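# Move a full wash bottle from cart onto shelved bench

## Task

Take a wash bottle that is full from the cart and set it upright on the working top of the bench that has shelves. It must stand there by itself at the end, with the gripper released and the robot backed away. Any wash bottle reaching the floor means failure, and so does the robot toppling or finishing tilted.

## Robot and tools

Robot: a Hello Robot Stretch 4, one arm only. An omni-wheel base carries a mast with a lift; a telescoping arm reaches forward from the lift; a wrist with yaw, pitch and roll carries a two-finger gripper. It stands about 1.6 m tall; the base rim lies within 0.23 m of the base origin. A loose object may occasionally get nudged by an outside push.

Frames: the base frame sits on the floor beneath the base centre, x ahead, y to the left, z up. hand_pose (link pinch, a point between the open fingertips) is reported in this frame; with all wrist joints at 0 its axes line up with the base frame, but the printed position may be somewhat off. The odometry frame is the base frame where the scene began; base_odometry counts wheel turns only, so slip shows up as travel. Heading runs -3.142 to 3.142, positive leftward.

execute_actions: arguments "actions" (a list holding one action, or empty to just read state and images) and "cameras" (list from head_camera, head_left_camera, head_right_camera, wrist_camera, all; omitted/null/["all"] gives every camera, [] gives none). An action may contain "base", "joints" or both, plus optional "pace" and "contact_limits"; or it holds only "end_of_arm". All motions in it start at once.
- base: a relative move from where the base last measured itself, exactly one key: translate_m (metres, forward positive, -2 to 2), strafe_m (metres sideways, left positive, -2 to 2) or rotate_rad (radians, counter-clockwise seen from above positive, -3.2 to 3.2).
- joints: absolute targets, keyed by name, any subset: lift_m 0 to 1.2 m; arm_m 0 to 0.55 m extension; wrist_yaw_rad -1.134 to 4.276 (0 ahead, positive left, 3.14 tucked back, above 3.4 the arm may obstruct); wrist_pitch_rad -1.117 to 4.259 (0 level, 1.57 pointing down); wrist_roll_rad -1.117 to 4.259 (0 fingers level, positive turns clockwise viewed from behind); gripper_m -0.038 to 0.141, the fingertip gap in metres (below 0 the tips squeeze each other). Done tolerances: ±0.004 for lift, arm and gripper, ±0.02 yaw and roll, ±0.05 pitch. Out-of-range joint targets are clipped and reported; any other bad value or unknown key rejects the whole call.
- pace: "slow", "default", "fast", "max"; base speed 0.1/0.3/0.4/0.6 m/s and turning 1/2/3/4 rad/s respectively, reduced once lift_m exceeds 0.2 (down to 0.3 m/s and 1 rad/s at 1.2).
- contact_limits: {"arm_m": value} from 0 (gentlest) to 0.75 (firmest), default 0.5; the arm stops when it pushes harder.
- end_of_arm: "enable_torque" re-powers wrist or gripper motors that shut off.
A single action runs at most 15 s. Omitted joints or base may keep driving toward earlier targets unseen. A stop reported in one call cancels later execute_actions, wait and finished_scene calls in the same reply. At the start, lift_m 0.4 together with wrist_yaw_rad 0 in one action unfolds the wrist.

wait: {"seconds": 0 to 10}; commands nothing and returns state and images.
zoom_image: {"camera": name, "region": [x0, y0, x1, y1]} in pixels from the top-left of that camera's most recent full image, at most 504 by 504.
read_manual: {"section": "licences"}; only licence text, no motion.
finished_scene: {"scene": number}; ends the current scene for good and reports success. Sending a reply with no tool call also ends things.

Cameras: head_camera on the mast top looks forward and down (turn the base to aim it); head_left_camera and head_right_camera are fisheyes angled more steeply, showing base and arm; wrist_camera looks along the fingers, fingertips near its image bottom.

Result lines: joint_positions; base_status and joint_status per motion: "done" (for the base, wheels turned the commanded amount even if slipping), "off_target" (rested short, may still push), "contact_stop_at_<key>" (met something; lift/arm/wheels go slack, a slack lift may sag under load), "limit_stop_at_<name>", "time_out", "torque_fault" (wrist motor overloaded and went limp until enable_torque). limit_stop_at_tilt means a lean over 6 degrees; lift, arm and wheels go slack and refuse commands until it eases. limit_stop_at_own_body means a self-collision guard; moving away still works. It is likely with pitch below -0.2 combined with roll below -0.4 or above 4. on_its_own lists uncommanded behaviour; "held at" there is the held target. lidar_m: 12 distances in metres from the base origin, 30-degree sectors, first straight ahead then counter-clockwise (4th left, 7th behind, 10th right); "-" means nothing seen or closer than 0.25 m; it sees from about 0.15 m up, so tabletops register, but may miss clear objects and thin legs. wrist_depth_mm: 7 by 7 grid from top-left, median depth 100 to 2000 mm, "-" if invalid; clear objects omitted, robot body visible. base_tilt in degrees (forward, right positive) with a fixed bias up to about 1.5. turned_by_wheels vs turned_by_imu differing by over about 0.1 rad hints at a collision or slip; heading error is roughly their difference. motor_effort is percent of maximum, positive toward larger joint values, peak in brackets, noisy with fixed offsets; wheels positive means turning right. A load in a level gripper pushes wrist_pitch effort away from 0.

Gripping: command gripper_m below the object's width; lower values squeeze harder and pull the item toward the wrist by up to a third of the shortfall. Neither the reading nor "done" proves a grasp; a firm squeeze at targets of 0 or more shows in gripper_m effort. Tips pressed on a surface can snag; raise the lift.

Cautions: avoid dropping, slamming or shoving hard. Keep arm_m at or below 0.2 when driving or turning with over 1 kg held, and avoid fast paces then; steady pushing or pulling, especially high up or with a high contact limit, can tip the robot. A level gripper holding over about 2 kg faults the wrist. Keep the bottle off the floor, leave it standing unaided, open the gripper and back away before finishing. Less robot motion time is better.

Each tool is called after "Call:" as name(argument=value, ...), one argument or row to a line, values as JSON.

## Session

Call:
execute_actions(
  actions=[],
)

Scene clock: 0.00 s.
base_odometry: x=+0.000 y=+0.000 heading=+0.000 (m, m, rad; odometry frame)
turned_by_wheels: +0.000 (rad since the last result)
turned_by_imu: +0.000 (rad since the last result)
base_tilt: forward=+0.7 right=+0.1 (deg)
lidar_m: 0.87 0.95 1.44 1.83 2.01 2.25 1.91 1.92 1.63 1.59 1.93 0.88
base_status: not commanded
joint_positions: lift_m=+0.167 arm_m=-0.001 wrist_yaw_rad=+3.247 wrist_pitch_rad=+0.012 wrist_roll_rad=-0.017 gripper_m=+0.057
joint_status: not commanded
motor_effort: lift_m=+18 arm_m=+0 wrist_yaw_rad=+2 wrist_pitch_rad=-6 wrist_roll_rad=+1 gripper_m=-2 wheel_0=+0 wheel_1=+0 wheel_2=+1 (%)
hand_pose: x=-0.1261 y=+0.0565 z=+0.3413 quat_wxyz=(-0.053, -0.006, -0.009, +0.999) (m; base frame)
wrist_depth_mm: - - 135 - - - - / - - 134 - - - - / - 106 134 - - - - / 139 135 142 - - - - / 206 - - - - - - / 214 1308 193 1336 201 1464 1576 / 216 831 904 110 931 917 991
pictures: head_camera, head_left_camera, head_right_camera, wrist_camera
Images, in order (width x height): head_camera 420x560, head_left_camera 420x672, head_right_camera 420x672, wrist_camera 616x392.

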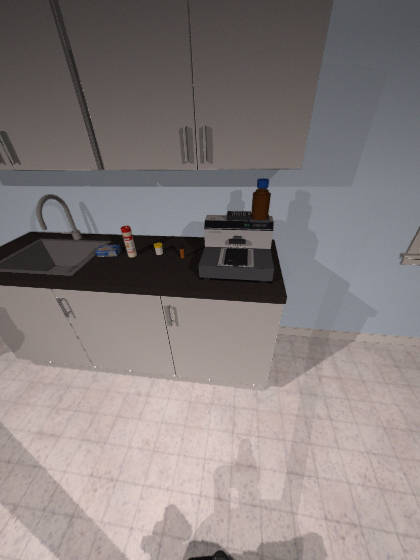

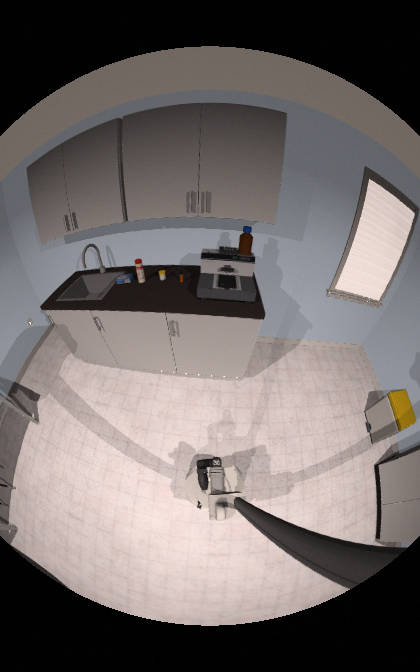

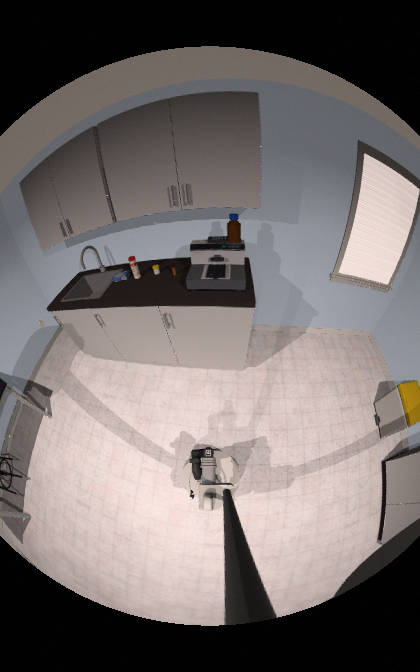

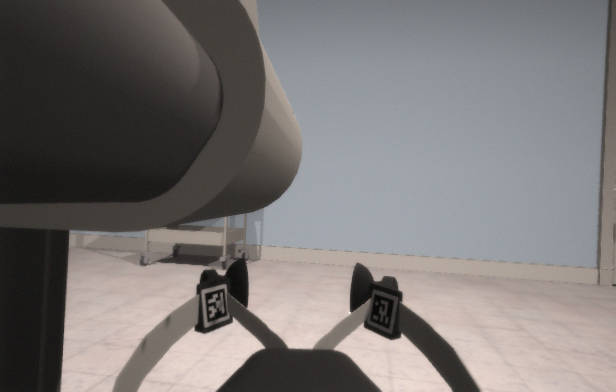

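Call:
execute_actions(
  actions=[
    {"base":{"rotate_rad":-2.75},"joints":{"lift_m":0.4,"wrist_yaw_rad":0,"gripper_m":0.14}},
  ],
)

Scene clock: 2.77 s.
base_odometry: x=+0.000 y=+0.000 heading=-2.749 (m, m, rad; odometry frame)
turned_by_wheels: -2.749 (rad since the last result)
turned_by_imu: -2.757 (rad since the last result)
base_tilt: forward=+0.6 right=+0.1 (deg)
lidar_m: 1.90 1.65 1.61 1.73 1.59 0.88 0.91 1.22 1.84 1.91 2.33 2.20
base_status: done
joint_positions: lift_m=+0.400 arm_m=-0.001 wrist_yaw_rad=+0.000 wrist_pitch_rad=+0.012 wrist_roll_rad=-0.017 gripper_m=+0.140
joint_status: all done
motor_effort: lift_m=+20(23) arm_m=+0(0) wrist_yaw_rad=+0(3) wrist_pitch_rad=-7(7) wrist_roll_rad=+1(1) gripper_m=-1(3) wheel_0=+4(10) wheel_1=+3(10) wheel_2=+2(8) (%)
hand_pose: x=+0.4585 y=-0.0874 z=+0.5746 quat_wxyz=(+1.000, -0.008, +0.006, +0.000) (m; base frame)
wrist_depth_mm: 1921 - - - - 1808 1661 / 1983 - - - 1983 1808 1618 / 1921 - - - 1983 1808 1661 / 1983 - - - - 1808 1708 / 1983 - - - 1983 1863 1618 / 1863 202 1808 1921 1863 1708 1661 / 1397 1336 1366 110 1537 1430 1537
pictures: head_camera, head_left_camera, head_right_camera, wrist_camera
Images, in order (width x height): head_camera 420x560, head_left_camera 420x672, head_right_camera 420x672, wrist_camera 616x392.

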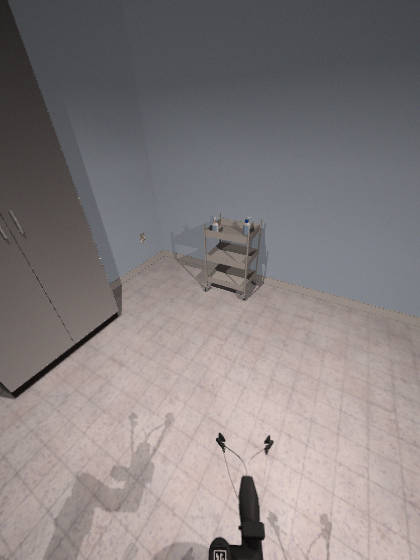

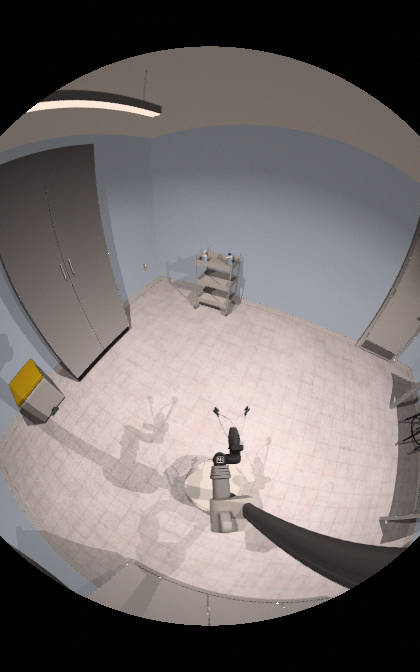

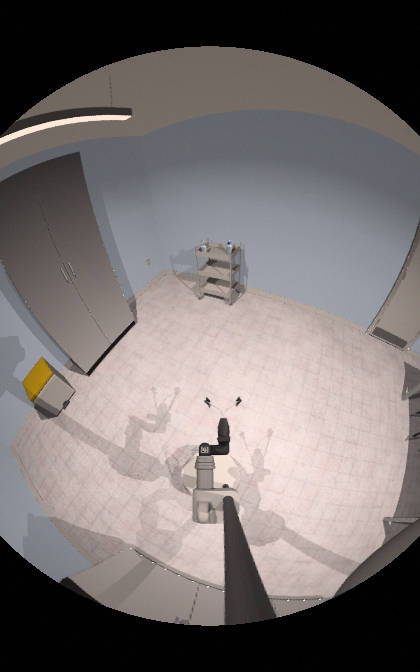

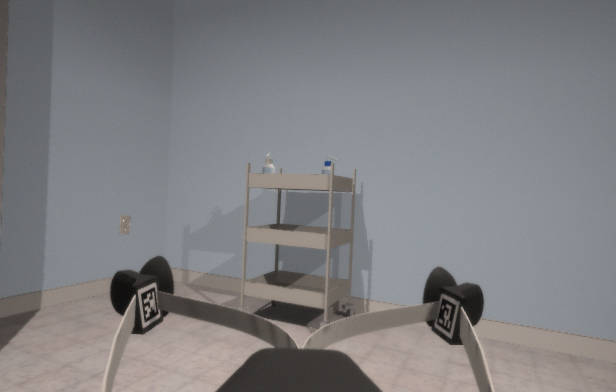

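Call:
execute_actions(
  actions=[
    {"base":{"translate_m":1.1},"joints":{"lift_m":0.75},"pace":"fast"},
  ],
  cameras=["head_camera","wrist_camera"],
)

Call:
zoom_image(
  camera="head_camera",
  region=[150, 200, 350, 400],
)

Scene clock: 6.97 s.
base_odometry: x=-1.016 y=-0.421 heading=-2.749 (m, m, rad; odometry frame)
turned_by_wheels: +0.001 (rad since the last result)
turned_by_imu: -0.001 (rad since the last result)
base_tilt: forward=+0.7 right=+0.0 (deg)
lidar_m: 0.84 1.64 1.08 1.12 1.61 1.89 1.93 2.49 2.37 1.82 1.32 0.82
base_status: done
joint_positions: lift_m=+0.750 arm_m=-0.001 wrist_yaw_rad=+0.000 wrist_pitch_rad=+0.012 wrist_roll_rad=-0.017 gripper_m=+0.140
joint_status: all done
motor_effort: lift_m=+20(23) arm_m=+0(0) wrist_yaw_rad=+0(2) wrist_pitch_rad=-8(7) wrist_roll_rad=+1(1) gripper_m=+1(2) wheel_0=+4(11) wheel_1=+3(12) wheel_2=+1(12) (%)
hand_pose: x=+0.4585 y=-0.0874 z=+0.9246 quat_wxyz=(+1.000, -0.008, +0.006, +0.000) (m; base frame)
wrist_depth_mm: 1430 1464 1281 1138 1042 931 854 / 1430 1464 1281 1138 1025 931 854 / 1430 1464 1281 1118 1025 917 842 / 1537 1464 1281 1118 1008 917 854 / 1464 1464 1281 1118 1025 931 842 / 1464 203 750 991 768 891 842 / 1499 1430 750 110 788 891 842
pictures: head_camera, wrist_camera
Images, in order (width x height): head_camera 420x560, wrist_camera 616x392.

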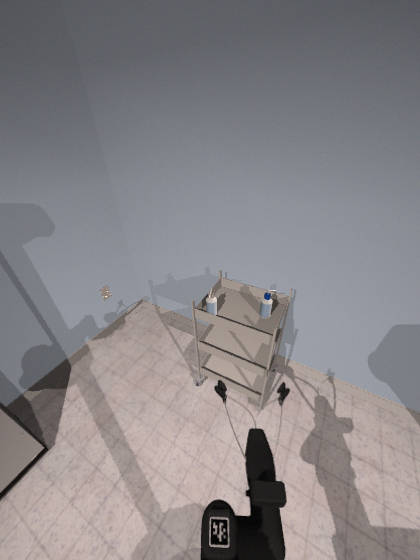

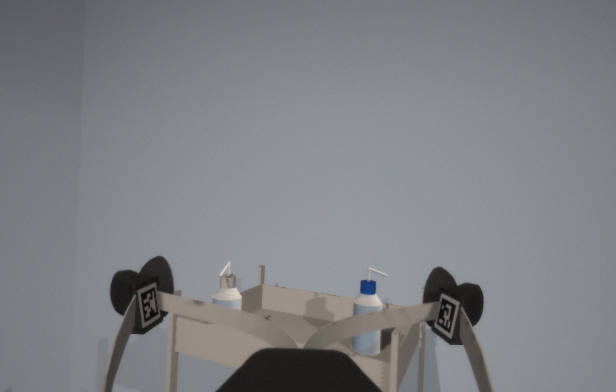

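Region (150, 200, 350, 400) of head_camera's 420x560 image, scaled by 2.520, with more detail than that image has.

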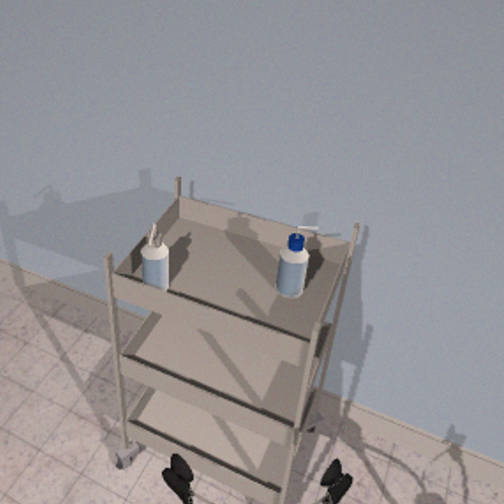

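Call:
execute_actions(
  actions=[
    {"base":{"rotate_rad":-0.42},"joints":{"wrist_pitch_rad":0.4}},
  ],
  cameras=[],
)

Call:
execute_actions(
  actions=[
    {"base":{"strafe_m":0.31},"joints":{"lift_m":0.85,"arm_m":0.2}},
  ],
  cameras=["head_camera","wrist_camera"],
)

Scene clock: 8.93 s.
base_odometry: x=-1.016 y=-0.421 heading=+3.115 (m, m, rad; odometry frame)
turned_by_wheels: -0.419 (rad since the last result)
turned_by_imu: -0.420 (rad since the last result)
base_tilt: forward=+0.7 right=+0.1 (deg)
lidar_m: 0.84 0.86 1.59 1.08 1.18 1.76 1.86 1.99 2.43 2.32 1.68 1.27
base_status: done
joint_positions: lift_m=+0.750 arm_m=-0.001 wrist_yaw_rad=+0.000 wrist_pitch_rad=+0.402 wrist_roll_rad=-0.017 gripper_m=+0.140
joint_status: all done
motor_effort: lift_m=+20(20) arm_m=+0(0) wrist_yaw_rad=+0(1) wrist_pitch_rad=-6(3) wrist_roll_rad=+1(1) gripper_m=-1(2) wheel_0=+6(10) wheel_1=+4(13) wheel_2=+2(9) (%)
hand_pose: x=+0.4355 y=-0.0874 z=+0.8152 quat_wxyz=(+0.980, -0.008, +0.199, +0.002) (m; base frame)
wrist_depth_mm: 960 946 946 931 917 917 904 / 991 991 991 960 976 946 946 / 931 931 1008 1025 1042 1008 1025 / 640 654 1078 1098 1078 1078 1078 / 991 1042 1042 1160 1160 1118 1138 / 759 203 750 1229 1205 1205 1160 / 1008 1008 1025 110 1229 1205 1229
pictures: none
No camera images: the call's "cameras" was empty. Leave "cameras" out to get every camera's image.

Scene clock: 11.30 s.
base_odometry: x=-1.024 y=-0.731 heading=+3.115 (m, m, rad; odometry frame)
turned_by_wheels: +0.000 (rad since the last result)
turned_by_imu: -0.001 (rad since the last result)
base_tilt: forward=+0.7 right=+0.0 (deg)
lidar_m: 0.82 0.85 1.28 0.76 0.82 1.39 1.97 1.97 2.75 2.66 1.70 1.30
base_status: done
joint_positions: lift_m=+0.850 arm_m=+0.199 wrist_yaw_rad=+0.000 wrist_pitch_rad=+0.402 wrist_roll_rad=-0.017 gripper_m=+0.140
joint_status: all done
motor_effort: lift_m=+20(20) arm_m=+7(8) wrist_yaw_rad=+0(1) wrist_pitch_rad=-5(7) wrist_roll_rad=+0(2) gripper_m=+0(0) wheel_0=-5(12) wheel_1=+3(16) wheel_2=+0(2) (%)
hand_pose: x=+0.6351 y=-0.0874 z=+0.9151 quat_wxyz=(+0.980, -0.008, +0.200, +0.002) (m; base frame)
wrist_depth_mm: 798 778 768 768 759 750 741 / 831 809 820 809 798 788 778 / 891 866 866 842 842 831 820 / 917 917 878 866 891 878 878 / 976 549 741 683 931 946 917 / 535 203 508 597 488 976 991 / 1118 778 798 110 1118 1060 1060
pictures: head_camera, wrist_camera
Images, in order (width x height): head_camera 420x560, wrist_camera 616x392.

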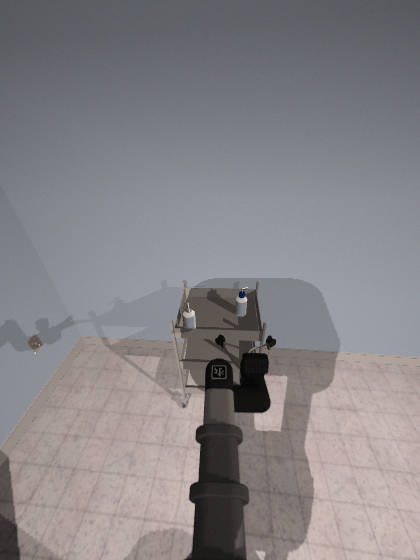

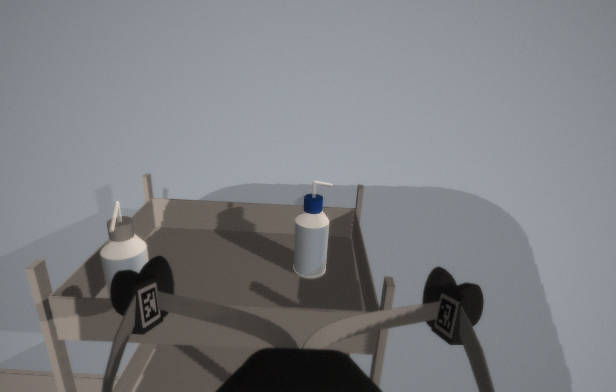

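Call:
execute_actions(
  actions=[
    {"base":{"strafe_m":-0.02},"joints":{"lift_m":0.77,"arm_m":0.45,"gripper_m":0.105}},
  ],
  cameras=["head_camera","wrist_camera"],
)

Scene clock: 13.63 s.
base_odometry: x=-1.024 y=-0.711 heading=+3.115 (m, m, rad; odometry frame)
turned_by_wheels: +0.000 (rad since the last result)
turned_by_imu: +0.000 (rad since the last result)
base_tilt: forward=+0.5 right=+0.1 (deg)
lidar_m: 0.81 0.85 1.29 0.77 0.83 1.41 1.96 1.97 2.72 2.64 1.71 1.27
base_status: done
joint_positions: lift_m=+0.770 arm_m=+0.449 wrist_yaw_rad=+0.000 wrist_pitch_rad=+0.402 wrist_roll_rad=-0.017 gripper_m=+0.105
joint_status: all done
motor_effort: lift_m=+15(18) arm_m=+7(8) wrist_yaw_rad=-1(1) wrist_pitch_rad=-6(4) wrist_roll_rad=+0(1) gripper_m=-1(2) wheel_0=+3(11) wheel_1=-3(13) wheel_2=+0(1) (%)
hand_pose: x=+0.8851 y=-0.0874 z=+0.8355 quat_wxyz=(+0.980, -0.008, +0.200, +0.002) (m; base frame)
wrist_depth_mm: 549 539 535 535 525 525 512 / 580 574 564 564 554 549 544 / 609 609 591 597 585 585 574 / 654 640 640 615 621 615 609 / 512 549 544 389 647 654 647 / 449 439 433 399 201 683 691 / 382 370 389 110 415 741 750
pictures: head_camera, wrist_camera
Images, in order (width x height): head_camera 420x560, wrist_camera 616x392.

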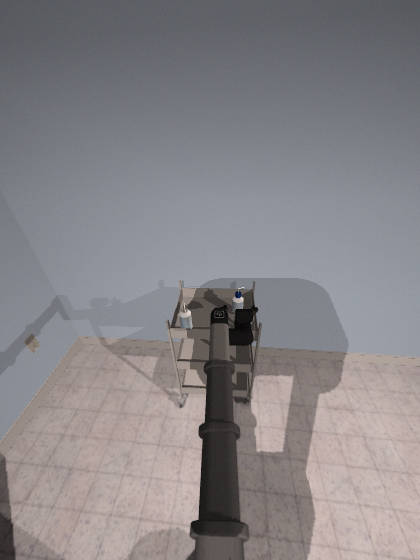

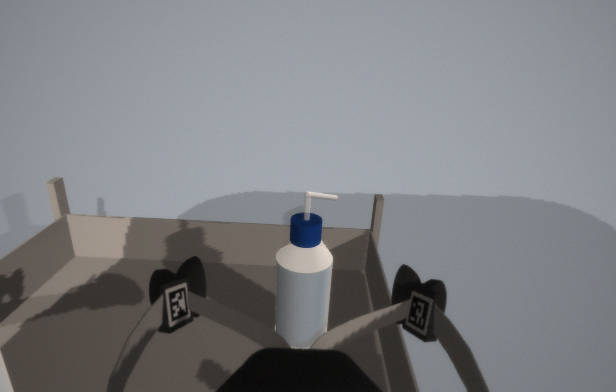

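Call:
execute_actions(
  actions=[
    {"base":{"translate_m":0.07},"joints":{"gripper_m":0.088,"lift_m":0.74}},
  ],
  cameras=[],
)

Call:
execute_actions(
  actions=[
    {"joints":{"lift_m":0.68}},
  ],
  cameras=["wrist_camera"],
)

Scene clock: 15.30 s.
base_odometry: x=-1.094 y=-0.709 heading=+3.116 (m, m, rad; odometry frame)
turned_by_wheels: +0.001 (rad since the last result)
turned_by_imu: +0.000 (rad since the last result)
base_tilt: forward=+0.6 right=+0.0 (deg)
lidar_m: 0.75 0.80 1.27 0.77 0.84 1.45 2.01 2.04 2.71 2.65 1.60 1.20
base_status: done
joint_positions: lift_m=+0.740 arm_m=+0.449 wrist_yaw_rad=+0.000 wrist_pitch_rad=+0.402 wrist_roll_rad=-0.017 gripper_m=+0.088
joint_status: all done
motor_effort: lift_m=+16(15) arm_m=+7(7) wrist_yaw_rad=-2(2) wrist_pitch_rad=-7(5) wrist_roll_rad=+1(1) gripper_m=-1(0) wheel_0=+4(10) wheel_1=+5(7) wheel_2=-1(10) (%)
hand_pose: x=+0.8851 y=-0.0874 z=+0.8055 quat_wxyz=(+0.980, -0.008, +0.200, +0.002) (m; base frame)
wrist_depth_mm: 484 477 473 466 469 462 459 / 512 500 500 492 488 484 480 / 535 535 535 521 512 512 504 / 564 574 559 549 544 544 535 / 466 469 462 310 569 580 564 / 410 413 196 306 202 615 609 / 343 334 353 110 351 654 654
pictures: none
No camera images: the call's "cameras" was empty. Leave "cameras" out to get every camera's image.

Scene clock: 16.47 s.
base_odometry: x=-1.094 y=-0.709 heading=+3.116 (m, m, rad; odometry frame)
turned_by_wheels: +0.000 (rad since the last result)
turned_by_imu: +0.000 (rad since the last result)
base_tilt: forward=+0.7 right=+0.0 (deg)
lidar_m: 0.74 0.79 1.28 0.79 0.86 1.44 2.00 2.03 2.72 2.65 1.58 1.19
base_status: not commanded
joint_positions: lift_m=+0.680 arm_m=+0.449 wrist_yaw_rad=+0.000 wrist_pitch_rad=+0.402 wrist_roll_rad=-0.017 gripper_m=+0.088
joint_status: all done
motor_effort: lift_m=+15(15) arm_m=+7(7) wrist_yaw_rad=+1(1) wrist_pitch_rad=-5(6) wrist_roll_rad=+1(1) gripper_m=-1(1) wheel_0=+4(4) wheel_1=+4(5) wheel_2=-1(1) (%)
hand_pose: x=+0.8851 y=-0.0874 z=+0.7455 quat_wxyz=(+0.980, -0.008, +0.200, +0.002) (m; base frame)
wrist_depth_mm: 484 480 473 469 459 459 455 / 508 504 500 496 484 492 477 / 535 530 525 512 517 512 508 / 439 452 449 282 539 544 539 / 404 410 415 289 410 569 574 / 322 329 196 307 202 609 609 / 271 265 277 110 283 640 654
pictures: wrist_camera
Images, in order (width x height): wrist_camera 616x392.

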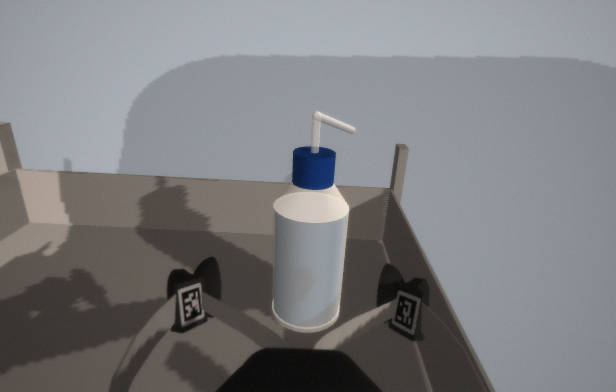

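Call:
execute_actions(
  actions=[
    {"base":{"strafe_m":-0.012},"joints":{"lift_m":0.67,"arm_m":0.54},"pace":"slow"},
  ],
  cameras=["wrist_camera"],
)

Scene clock: 18.80 s.
base_odometry: x=-1.093 y=-0.697 heading=+3.116 (m, m, rad; odometry frame)
turned_by_wheels: +0.000 (rad since the last result)
turned_by_imu: +0.000 (rad since the last result)
base_tilt: forward=+0.6 right=+0.0 (deg)
lidar_m: 0.75 0.80 1.31 0.79 0.87 1.46 2.04 2.06 2.69 2.63 1.57 1.20
base_status: done
joint_positions: lift_m=+0.670 arm_m=+0.539 wrist_yaw_rad=+0.000 wrist_pitch_rad=+0.402 wrist_roll_rad=-0.017 gripper_m=+0.088
joint_status: all done
motor_effort: lift_m=+15(14) arm_m=+8(7) wrist_yaw_rad=+0(1) wrist_pitch_rad=-7(6) wrist_roll_rad=+1(1) gripper_m=-1(1) wheel_0=+4(8) wheel_1=-6(6) wheel_2=+0(0) (%)
hand_pose: x=+0.9751 y=-0.0874 z=+0.7356 quat_wxyz=(+0.980, -0.008, +0.200, +0.002) (m; base frame)
wrist_depth_mm: 399 392 389 389 382 379 377 / 415 415 410 404 402 397 394 / 442 442 430 427 427 421 418 / 357 452 452 192 445 445 442 / 364 362 359 190 357 473 473 / 307 310 194 192 202 500 504 / 258 252 262 110 268 525 539
pictures: wrist_camera
Images, in order (width x height): wrist_camera 616x392.

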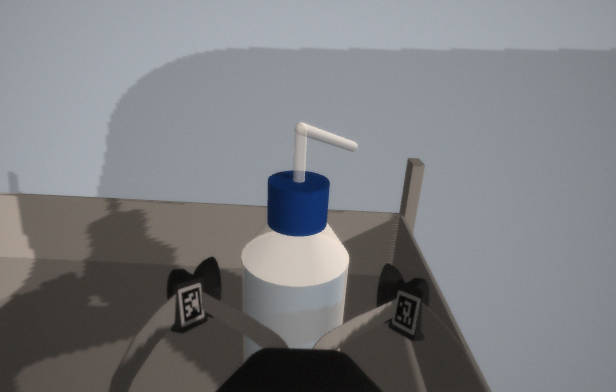

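Call:
execute_actions(
  actions=[
    {"joints":{"lift_m":0.648},"pace":"slow"},
  ],
  cameras=[],
)

Call:
execute_actions(
  actions=[
    {"joints":{"gripper_m":0.02}},
  ],
  cameras=["wrist_camera"],
)

Call:
execute_actions(
  actions=[
    {"joints":{"lift_m":0.69},"pace":"slow"},
  ],
  cameras=["wrist_camera"],
)

Scene clock: 20.00 s.
base_odometry: x=-1.093 y=-0.697 heading=+3.116 (m, m, rad; odometry frame)
turned_by_wheels: +0.000 (rad since the last result)
turned_by_imu: +0.000 (rad since the last result)
base_tilt: forward=+0.8 right=+0.0 (deg)
lidar_m: 0.74 0.79 1.30 0.78 0.86 1.46 2.01 2.04 2.69 2.64 1.59 1.22
base_status: not commanded
joint_positions: lift_m=+0.648 arm_m=+0.539 wrist_yaw_rad=+0.000 wrist_pitch_rad=+0.402 wrist_roll_rad=-0.017 gripper_m=+0.088
joint_status: all done
motor_effort: lift_m=+15(14) arm_m=+8(7) wrist_yaw_rad=-1(2) wrist_pitch_rad=-8(6) wrist_roll_rad=+1(1) gripper_m=-2(2) wheel_0=+4(4) wheel_1=-6(6) wheel_2=+0(0) (%)
hand_pose: x=+0.9751 y=-0.0874 z=+0.7136 quat_wxyz=(+0.980, -0.008, +0.200, +0.002) (m; base frame)
wrist_depth_mm: 397 394 387 382 379 379 377 / 418 413 413 399 404 397 399 / 442 436 430 418 424 421 418 / 347 353 347 183 349 445 439 / 343 353 338 181 334 469 473 / 278 279 195 192 202 492 500 / 232 226 235 110 244 165 530
pictures: none
No camera images: the call's "cameras" was empty. Leave "cameras" out to get every camera's image.

Scene clock: 21.50 s.
base_odometry: x=-1.093 y=-0.697 heading=+3.116 (m, m, rad; odometry frame)
turned_by_wheels: +0.000 (rad since the last result)
turned_by_imu: +0.000 (rad since the last result)
base_tilt: forward=+0.5 right=+0.1 (deg)
lidar_m: 0.76 0.79 1.31 0.78 0.85 1.46 2.03 2.05 2.72 2.62 1.59 1.24
base_status: not commanded
joint_positions: lift_m=+0.648 arm_m=+0.539 wrist_yaw_rad=+0.000 wrist_pitch_rad=+0.405 wrist_roll_rad=-0.017 gripper_m=+0.020
joint_status: all done
motor_effort: lift_m=+16(16) arm_m=+7(7) wrist_yaw_rad=-2(4) wrist_pitch_rad=-14(15) wrist_roll_rad=+1(1) gripper_m=-18(16) wheel_0=+4(4) wheel_1=-6(6) wheel_2=+0(0) (%)
hand_pose: x=+0.9748 y=-0.0874 z=+0.7128 quat_wxyz=(+0.980, -0.008, +0.201, +0.002) (m; base frame)
wrist_depth_mm: 397 392 392 384 384 382 375 / 418 413 407 404 399 399 397 / 439 439 433 189 421 421 418 / 349 345 349 172 349 445 439 / 338 343 334 169 317 469 469 / 272 276 189 178 192 492 500 / 229 224 232 110 240 158 539
pictures: wrist_camera
Images, in order (width x height): wrist_camera 616x392.

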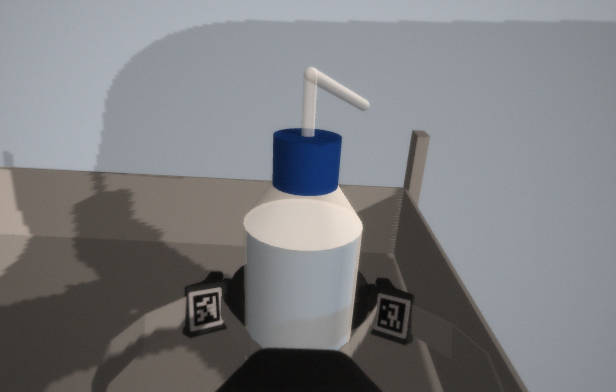

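Scene clock: 22.70 s.
base_odometry: x=-1.093 y=-0.697 heading=+3.116 (m, m, rad; odometry frame)
turned_by_wheels: +0.000 (rad since the last result)
turned_by_imu: +0.000 (rad since the last result)
base_tilt: forward=+0.6 right=+0.1 (deg)
lidar_m: 0.74 0.77 1.28 0.81 0.86 1.47 2.03 2.06 2.72 2.64 1.60 1.22
base_status: not commanded
joint_positions: lift_m=+0.690 arm_m=+0.539 wrist_yaw_rad=+0.000 wrist_pitch_rad=+0.405 wrist_roll_rad=-0.017 gripper_m=+0.020
joint_status: all done
motor_effort: lift_m=+22(23) arm_m=+7(7) wrist_yaw_rad=-2(1) wrist_pitch_rad=-15(15) wrist_roll_rad=+1(1) gripper_m=-16(18) wheel_0=+4(4) wheel_1=-6(7) wheel_2=+0(0) (%)
hand_pose: x=+0.9748 y=-0.0874 z=+0.7542 quat_wxyz=(+0.980, -0.008, +0.201, +0.002) (m; base frame)
wrist_depth_mm: 394 392 387 387 379 379 377 / 418 418 413 404 399 399 394 / 442 439 433 189 427 424 418 / 469 466 455 172 445 445 439 / 368 370 364 169 362 477 469 / 332 336 188 179 191 504 496 / 281 272 285 110 279 220 535
pictures: wrist_camera
Images, in order (width x height): wrist_camera 616x392.

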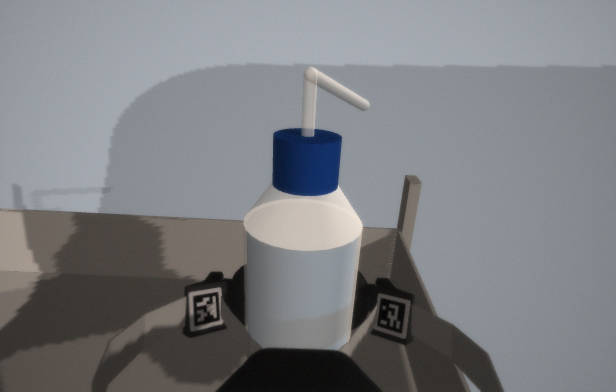

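Call:
execute_actions(
  actions=[
    {"joints":{"lift_m":0.85}},
  ],
  cameras=[],
)

Call:
execute_actions(
  actions=[
    {"joints":{"lift_m":1.0,"arm_m":0.0}},
  ],
  cameras=[],
)

Call:
execute_actions(
  actions=[
    {"base":{"rotate_rad":-1.7},"pace":"slow"},
  ],
  cameras=["head_camera","wrist_camera"],
)

Scene clock: 24.63 s.
base_odometry: x=-1.093 y=-0.697 heading=+3.116 (m, m, rad; odometry frame)
turned_by_wheels: +0.000 (rad since the last result)
turned_by_imu: +0.000 (rad since the last result)
base_tilt: forward=+0.7 right=+0.1 (deg)
lidar_m: 0.73 0.78 1.30 0.81 0.87 1.46 2.04 2.05 2.72 2.64 1.59 1.21
base_status: not commanded
joint_positions: lift_m=+0.850 arm_m=+0.539 wrist_yaw_rad=+0.000 wrist_pitch_rad=+0.405 wrist_roll_rad=-0.017 gripper_m=+0.020
joint_status: all done
motor_effort: lift_m=+22(23) arm_m=+7(7) wrist_yaw_rad=+0(0) wrist_pitch_rad=-13(16) wrist_roll_rad=+0(0) gripper_m=-18(18) wheel_0=+5(4) wheel_1=-7(6) wheel_2=+0(0) (%)
hand_pose: x=+0.9747 y=-0.0874 z=+0.9142 quat_wxyz=(+0.980, -0.008, +0.201, +0.002) (m; base frame)
wrist_depth_mm: 397 394 392 382 382 377 373 / 418 415 413 404 402 404 394 / 449 439 436 189 424 424 418 / 473 466 459 172 452 445 439 / 504 500 484 169 484 473 469 / 539 530 188 179 191 508 500 / 427 424 421 110 544 530 539
pictures: none
No camera images: the call's "cameras" was empty. Leave "cameras" out to get every camera's image.

Scene clock: 27.27 s.
base_odometry: x=-1.093 y=-0.697 heading=+3.116 (m, m, rad; odometry frame)
turned_by_wheels: +0.000 (rad since the last result)
turned_by_imu: +0.000 (rad since the last result)
base_tilt: forward=+0.7 right=+0.0 (deg)
lidar_m: 0.37 0.77 1.32 0.79 0.85 1.46 2.02 2.05 2.71 2.65 1.58 0.48
base_status: not commanded
joint_positions: lift_m=+1.000 arm_m=+0.001 wrist_yaw_rad=+0.000 wrist_pitch_rad=+0.406 wrist_roll_rad=-0.017 gripper_m=+0.020
joint_status: all done
motor_effort: lift_m=+22(22) arm_m=-7(9) wrist_yaw_rad=-1(2) wrist_pitch_rad=-17(16) wrist_roll_rad=+0(1) gripper_m=-19(16) wheel_0=+4(4) wheel_1=-6(6) wheel_2=+0(0) (%)
hand_pose: x=+0.4373 y=-0.0875 z=+1.0641 quat_wxyz=(+0.979, -0.008, +0.201, +0.002) (m; base frame)
wrist_depth_mm: 904 878 878 866 866 842 854 / 931 931 917 904 917 904 904 / 1008 1008 991 190 960 976 960 / 1098 1060 1042 172 1008 1008 1008 / 1138 1078 960 169 1098 1078 1078 / 1255 707 187 178 191 1160 1138 / 1336 691 691 110 1229 1205 1205
pictures: none
No camera images: the call's "cameras" was empty. Leave "cameras" out to get every camera's image.

Scene clock: 30.27 s.
base_odometry: x=-1.093 y=-0.697 heading=+1.417 (m, m, rad; odometry frame)
turned_by_wheels: -1.699 (rad since the last result)
turned_by_imu: -1.704 (rad since the last result)
base_tilt: forward=+0.6 right=+0.0 (deg)
lidar_m: 0.42 1.84 1.26 0.75 0.75 1.35 0.77 0.83 1.10 2.51 1.99 0.42
base_status: done
joint_positions: lift_m=+1.000 arm_m=+0.001 wrist_yaw_rad=+0.000 wrist_pitch_rad=+0.406 wrist_roll_rad=-0.017 gripper_m=+0.020
joint_status: not commanded
motor_effort: lift_m=+22(22) arm_m=-7(7) wrist_yaw_rad=-1(3) wrist_pitch_rad=-14(16) wrist_roll_rad=+0(1) gripper_m=-18(17) wheel_0=+6(9) wheel_1=+5(6) wheel_2=+3(8) (%)
hand_pose: x=+0.4373 y=-0.0875 z=+1.0641 quat_wxyz=(+0.979, -0.008, +0.201, +0.002) (m; base frame)
wrist_depth_mm: - - - - - - - / - - - - - - - / - - - 188 - - - / - - - 172 - - - / - - - 169 - - - / 1808 1756 187 179 191 1983 1921 / 1430 1430 1499 110 1499 1464 1618
pictures: head_camera, wrist_camera
Images, in order (width x height): head_camera 420x560, wrist_camera 616x392.

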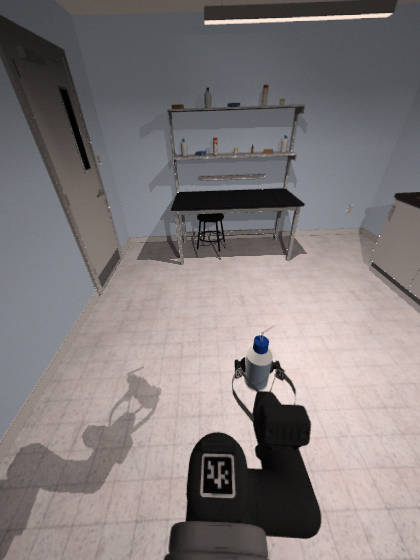

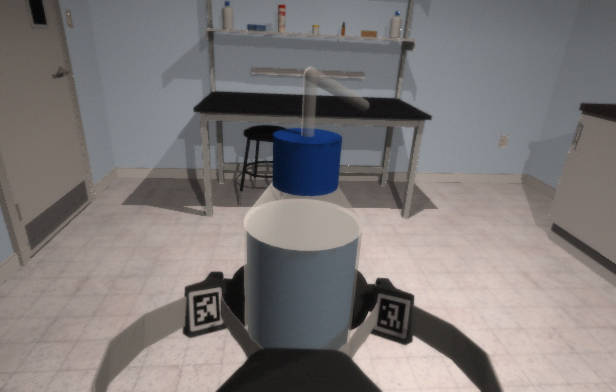

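Call:
execute_actions(
  actions=[
    {"base":{"translate_m":2.0},"joints":{"lift_m":0.9},"pace":"fast"},
  ],
  cameras=["head_camera","wrist_camera"],
)

Call:
execute_actions(
  actions=[
    {"joints":{"arm_m":0.4}},
  ],
  cameras=["head_camera","wrist_camera"],
)

Scene clock: 37.43 s.
base_odometry: x=-0.788 y=+1.279 heading=+1.418 (m, m, rad; odometry frame)
turned_by_wheels: +0.001 (rad since the last result)
turned_by_imu: -0.002 (rad since the last result)
base_tilt: forward=+0.7 right=+0.1 (deg)
lidar_m: 0.41 0.65 1.38 1.30 1.36 1.79 2.81 2.86 1.89 1.74 1.00 0.69
base_status: done
joint_positions: lift_m=+0.900 arm_m=+0.001 wrist_yaw_rad=+0.000 wrist_pitch_rad=+0.405 wrist_roll_rad=-0.017 gripper_m=+0.020
joint_status: all done
motor_effort: lift_m=+17(20) arm_m=-7(7) wrist_yaw_rad=+0(1) wrist_pitch_rad=-15(17) wrist_roll_rad=+0(1) gripper_m=-16(18) wheel_0=+5(11) wheel_1=+5(15) wheel_2=-1(11) (%)
hand_pose: x=+0.4373 y=-0.0874 z=+0.9645 quat_wxyz=(+0.979, -0.008, +0.201, +0.002) (m; base frame)
wrist_depth_mm: 1078 1078 1118 1118 1160 1205 1160 / 1118 1138 1160 1160 1205 1229 1281 / 1182 1182 1229 188 1281 1336 1397 / 820 842 842 172 917 931 976 / 621 627 609 168 654 676 707 / 517 517 187 178 191 585 609 / 1308 1160 1281 110 1397 1366 1430
pictures: head_camera, wrist_camera
Images, in order (width x height): head_camera 420x560, wrist_camera 616x392.

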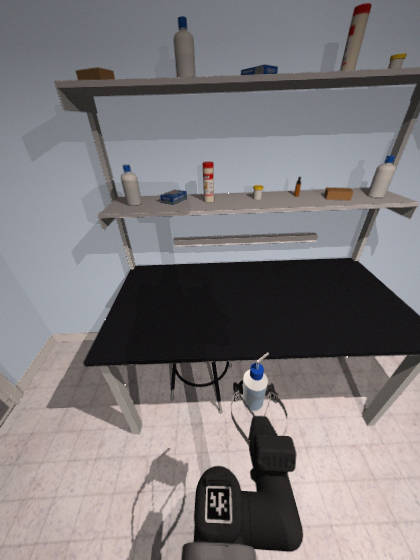

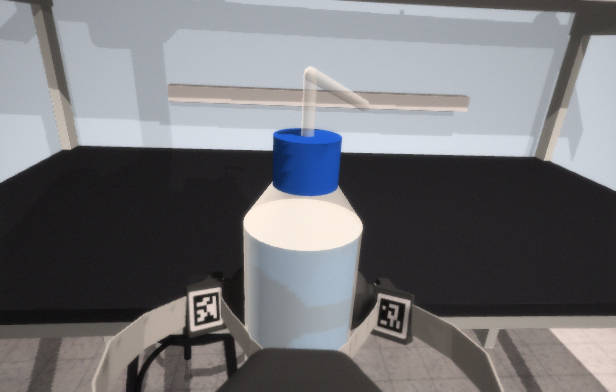

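Scene clock: 39.73 s.
base_odometry: x=-0.788 y=+1.279 heading=+1.418 (m, m, rad; odometry frame)
turned_by_wheels: +0.000 (rad since the last result)
turned_by_imu: +0.000 (rad since the last result)
base_tilt: forward=+0.7 right=+0.1 (deg)
lidar_m: 0.65 0.66 1.41 1.30 1.33 1.76 2.80 2.87 1.88 1.75 0.97 0.70
base_status: not commanded
joint_positions: lift_m=+0.900 arm_m=+0.399 wrist_yaw_rad=+0.000 wrist_pitch_rad=+0.405 wrist_roll_rad=-0.017 gripper_m=+0.020
joint_status: all done
motor_effort: lift_m=+17(17) arm_m=+7(9) wrist_yaw_rad=+0(0) wrist_pitch_rad=-15(15) wrist_roll_rad=+0(1) gripper_m=-18(17) wheel_0=+5(5) wheel_1=+5(4) wheel_2=-2(1) (%)
hand_pose: x=+0.8348 y=-0.0874 z=+0.9646 quat_wxyz=(+0.980, -0.008, +0.201, +0.002) (m; base frame)
wrist_depth_mm: 741 741 750 768 778 809 809 / 788 778 788 809 831 842 866 / 820 831 854 189 798 891 931 / 820 854 878 172 917 917 960 / 615 634 603 169 661 683 699 / 496 500 188 178 191 535 549 / 415 404 421 110 436 413 449
pictures: head_camera, wrist_camera
Images, in order (width x height): head_camera 420x560, wrist_camera 616x392.

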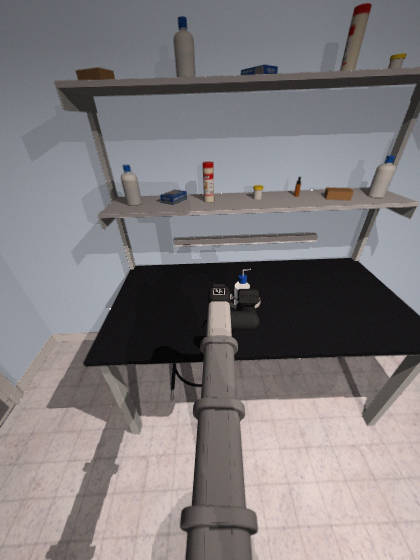

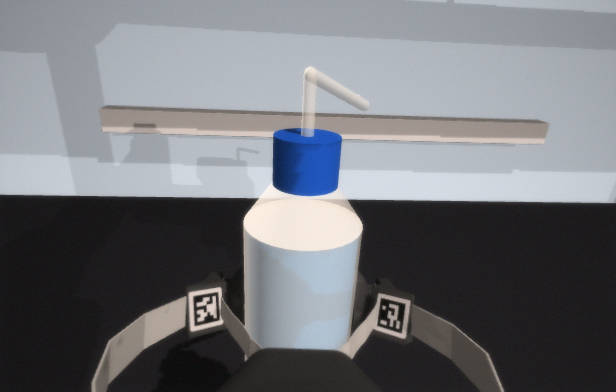

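Call:
execute_actions(
  actions=[
    {"joints":{"lift_m":0.765,"arm_m":0.45}},
  ],
  cameras=[],
)

Scene clock: 41.47 s.
base_odometry: x=-0.788 y=+1.279 heading=+1.418 (m, m, rad; odometry frame)
turned_by_wheels: +0.000 (rad since the last result)
turned_by_imu: +0.000 (rad since the last result)
base_tilt: forward=+0.7 right=+0.1 (deg)
lidar_m: 0.64 0.66 1.36 1.29 1.35 1.78 2.79 2.88 1.88 1.74 0.99 0.69
base_status: not commanded
joint_positions: lift_m=+0.765 arm_m=+0.449 wrist_yaw_rad=+0.000 wrist_pitch_rad=+0.405 wrist_roll_rad=-0.017 gripper_m=+0.020
joint_status: all done
motor_effort: lift_m=+16(16) arm_m=+7(9) wrist_yaw_rad=-1(2) wrist_pitch_rad=-15(16) wrist_roll_rad=+1(0) gripper_m=-17(18) wheel_0=+5(5) wheel_1=+4(4) wheel_2=-2(2) (%)
hand_pose: x=+0.8847 y=-0.0874 z=+0.8296 quat_wxyz=(+0.979, -0.008, +0.201, +0.002) (m; base frame)
wrist_depth_mm: 691 683 699 715 732 750 768 / 732 750 750 750 768 809 798 / 715 768 778 189 809 831 866 / 488 500 517 172 544 564 569 / 368 379 366 169 399 413 421 / 297 300 188 179 191 325 332 / 250 244 255 110 262 250 272
pictures: none
No camera images: the call's "cameras" was empty. Leave "cameras" out to get every camera's image.

Call:
execute_actions(
  actions=[
    {"joints":{"lift_m":0.746},"pace":"slow"},
  ],
  cameras=[],
)

Call:
execute_actions(
  actions=[
    {"joints":{"gripper_m":0.11}},
  ],
  cameras=["wrist_camera"],
)

Call:
execute_actions(
  actions=[
    {"base":{"translate_m":-0.2},"joints":{"arm_m":0.0}},
  ],
  cameras=["head_camera"],
)

Scene clock: 45.30 s.
base_odometry: x=-0.788 y=+1.279 heading=+1.418 (m, m, rad; odometry frame)
turned_by_wheels: +0.000 (rad since the last result)
turned_by_imu: +0.000 (rad since the last result)
base_tilt: forward=+0.7 right=-0.1 (deg)
lidar_m: 0.64 0.67 1.40 1.30 1.36 1.80 2.80 2.87 1.86 1.76 0.98 0.69
base_status: not commanded
joint_positions: lift_m=+0.746 arm_m=+0.449 wrist_yaw_rad=+0.000 wrist_pitch_rad=+0.405 wrist_roll_rad=-0.017 gripper_m=+0.020
joint_status: all done
motor_effort: lift_m=+16(16) arm_m=+7(7) wrist_yaw_rad=+0(1) wrist_pitch_rad=-15(14) wrist_roll_rad=+1(0) gripper_m=-19(18) wheel_0=+5(5) wheel_1=+4(4) wheel_2=-2(1) (%)
hand_pose: x=+0.8847 y=-0.0874 z=+0.8106 quat_wxyz=(+0.979, -0.008, +0.201, +0.002) (m; base frame)
wrist_depth_mm: 691 683 647 707 723 741 759 / 723 732 750 759 788 778 820 / 647 683 707 189 809 820 842 / 442 455 473 172 496 512 530 / 338 343 336 168 364 373 382 / 273 274 188 179 192 293 300 / 227 221 232 110 238 226 246
pictures: none
No camera images: the call's "cameras" was empty. Leave "cameras" out to get every camera's image.

Scene clock: 47.03 s.
base_odometry: x=-0.788 y=+1.279 heading=+1.418 (m, m, rad; odometry frame)
turned_by_wheels: +0.000 (rad since the last result)
turned_by_imu: +0.000 (rad since the last result)
base_tilt: forward=+0.7 right=-0.1 (deg)
lidar_m: 0.63 0.65 1.38 1.29 1.36 1.78 2.81 2.86 1.88 1.76 1.01 0.70
base_status: not commanded
joint_positions: lift_m=+0.746 arm_m=+0.449 wrist_yaw_rad=+0.000 wrist_pitch_rad=+0.402 wrist_roll_rad=-0.017 gripper_m=+0.110
joint_status: all done
motor_effort: lift_m=+16(16) arm_m=+7(7) wrist_yaw_rad=+0(1) wrist_pitch_rad=-5(17) wrist_roll_rad=+2(1) gripper_m=+1(16) wheel_0=+5(5) wheel_1=+4(4) wheel_2=-1(1) (%)
hand_pose: x=+0.8851 y=-0.0874 z=+0.8115 quat_wxyz=(+0.980, -0.008, +0.200, +0.002) (m; base frame)
wrist_depth_mm: 691 634 691 707 723 750 778 / 723 723 759 759 768 809 809 / 668 699 723 615 809 820 854 / 455 466 480 182 508 517 535 / 342 347 353 180 368 379 387 / 276 257 203 191 205 296 304 / 230 225 235 110 241 239 250
pictures: wrist_camera
Images, in order (width x height): wrist_camera 616x392.

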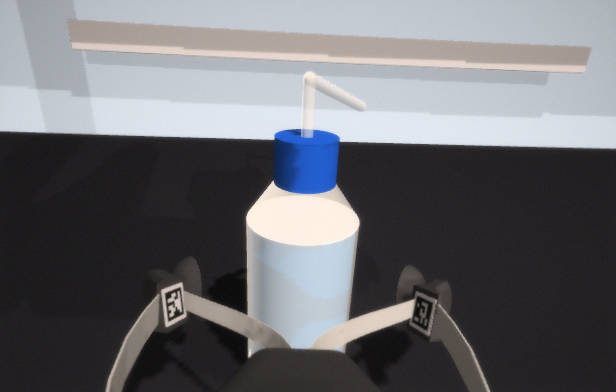

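Scene clock: 49.43 s.
base_odometry: x=-0.819 y=+1.081 heading=+1.417 (m, m, rad; odometry frame)
turned_by_wheels: -0.001 (rad since the last result)
turned_by_imu: -0.001 (rad since the last result)
base_tilt: forward=+0.7 right=+0.1 (deg)
lidar_m: 0.82 0.87 1.37 1.29 1.33 1.77 2.60 2.66 1.89 1.78 1.28 0.90
base_status: done
joint_positions: lift_m=+0.746 arm_m=+0.001 wrist_yaw_rad=+0.000 wrist_pitch_rad=+0.402 wrist_roll_rad=-0.017 gripper_m=+0.110
joint_status: all done
motor_effort: lift_m=+16(16) arm_m=-7(7) wrist_yaw_rad=+0(1) wrist_pitch_rad=-7(8) wrist_roll_rad=+1(1) gripper_m=-1(2) wheel_0=-5(10) wheel_1=-4(4) wheel_2=+2(11) (%)
hand_pose: x=+0.4376 y=-0.0875 z=+0.8114 quat_wxyz=(+0.980, -0.008, +0.200, +0.002) (m; base frame)
wrist_depth_mm: 1229 1281 1281 1308 1336 1336 1430 / 1336 1308 1308 1336 1397 1397 1499 / 668 707 741 768 820 842 891 / 1464 946 917 1499 741 750 759 / 1537 1537 1499 1661 1618 1708 1661 / 1336 1308 976 1430 205 1499 1499 / 1118 1160 1182 110 1205 1229 1205
pictures: head_camera
Images, in order (width x height): head_camera 420x560.

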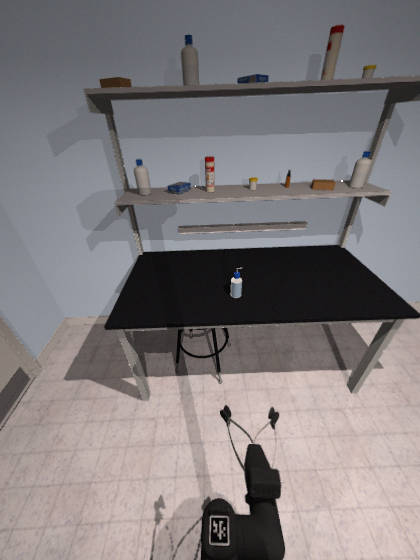

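Call:
finished_scene(
  scene=1,
)

The scene is finished: the task was done.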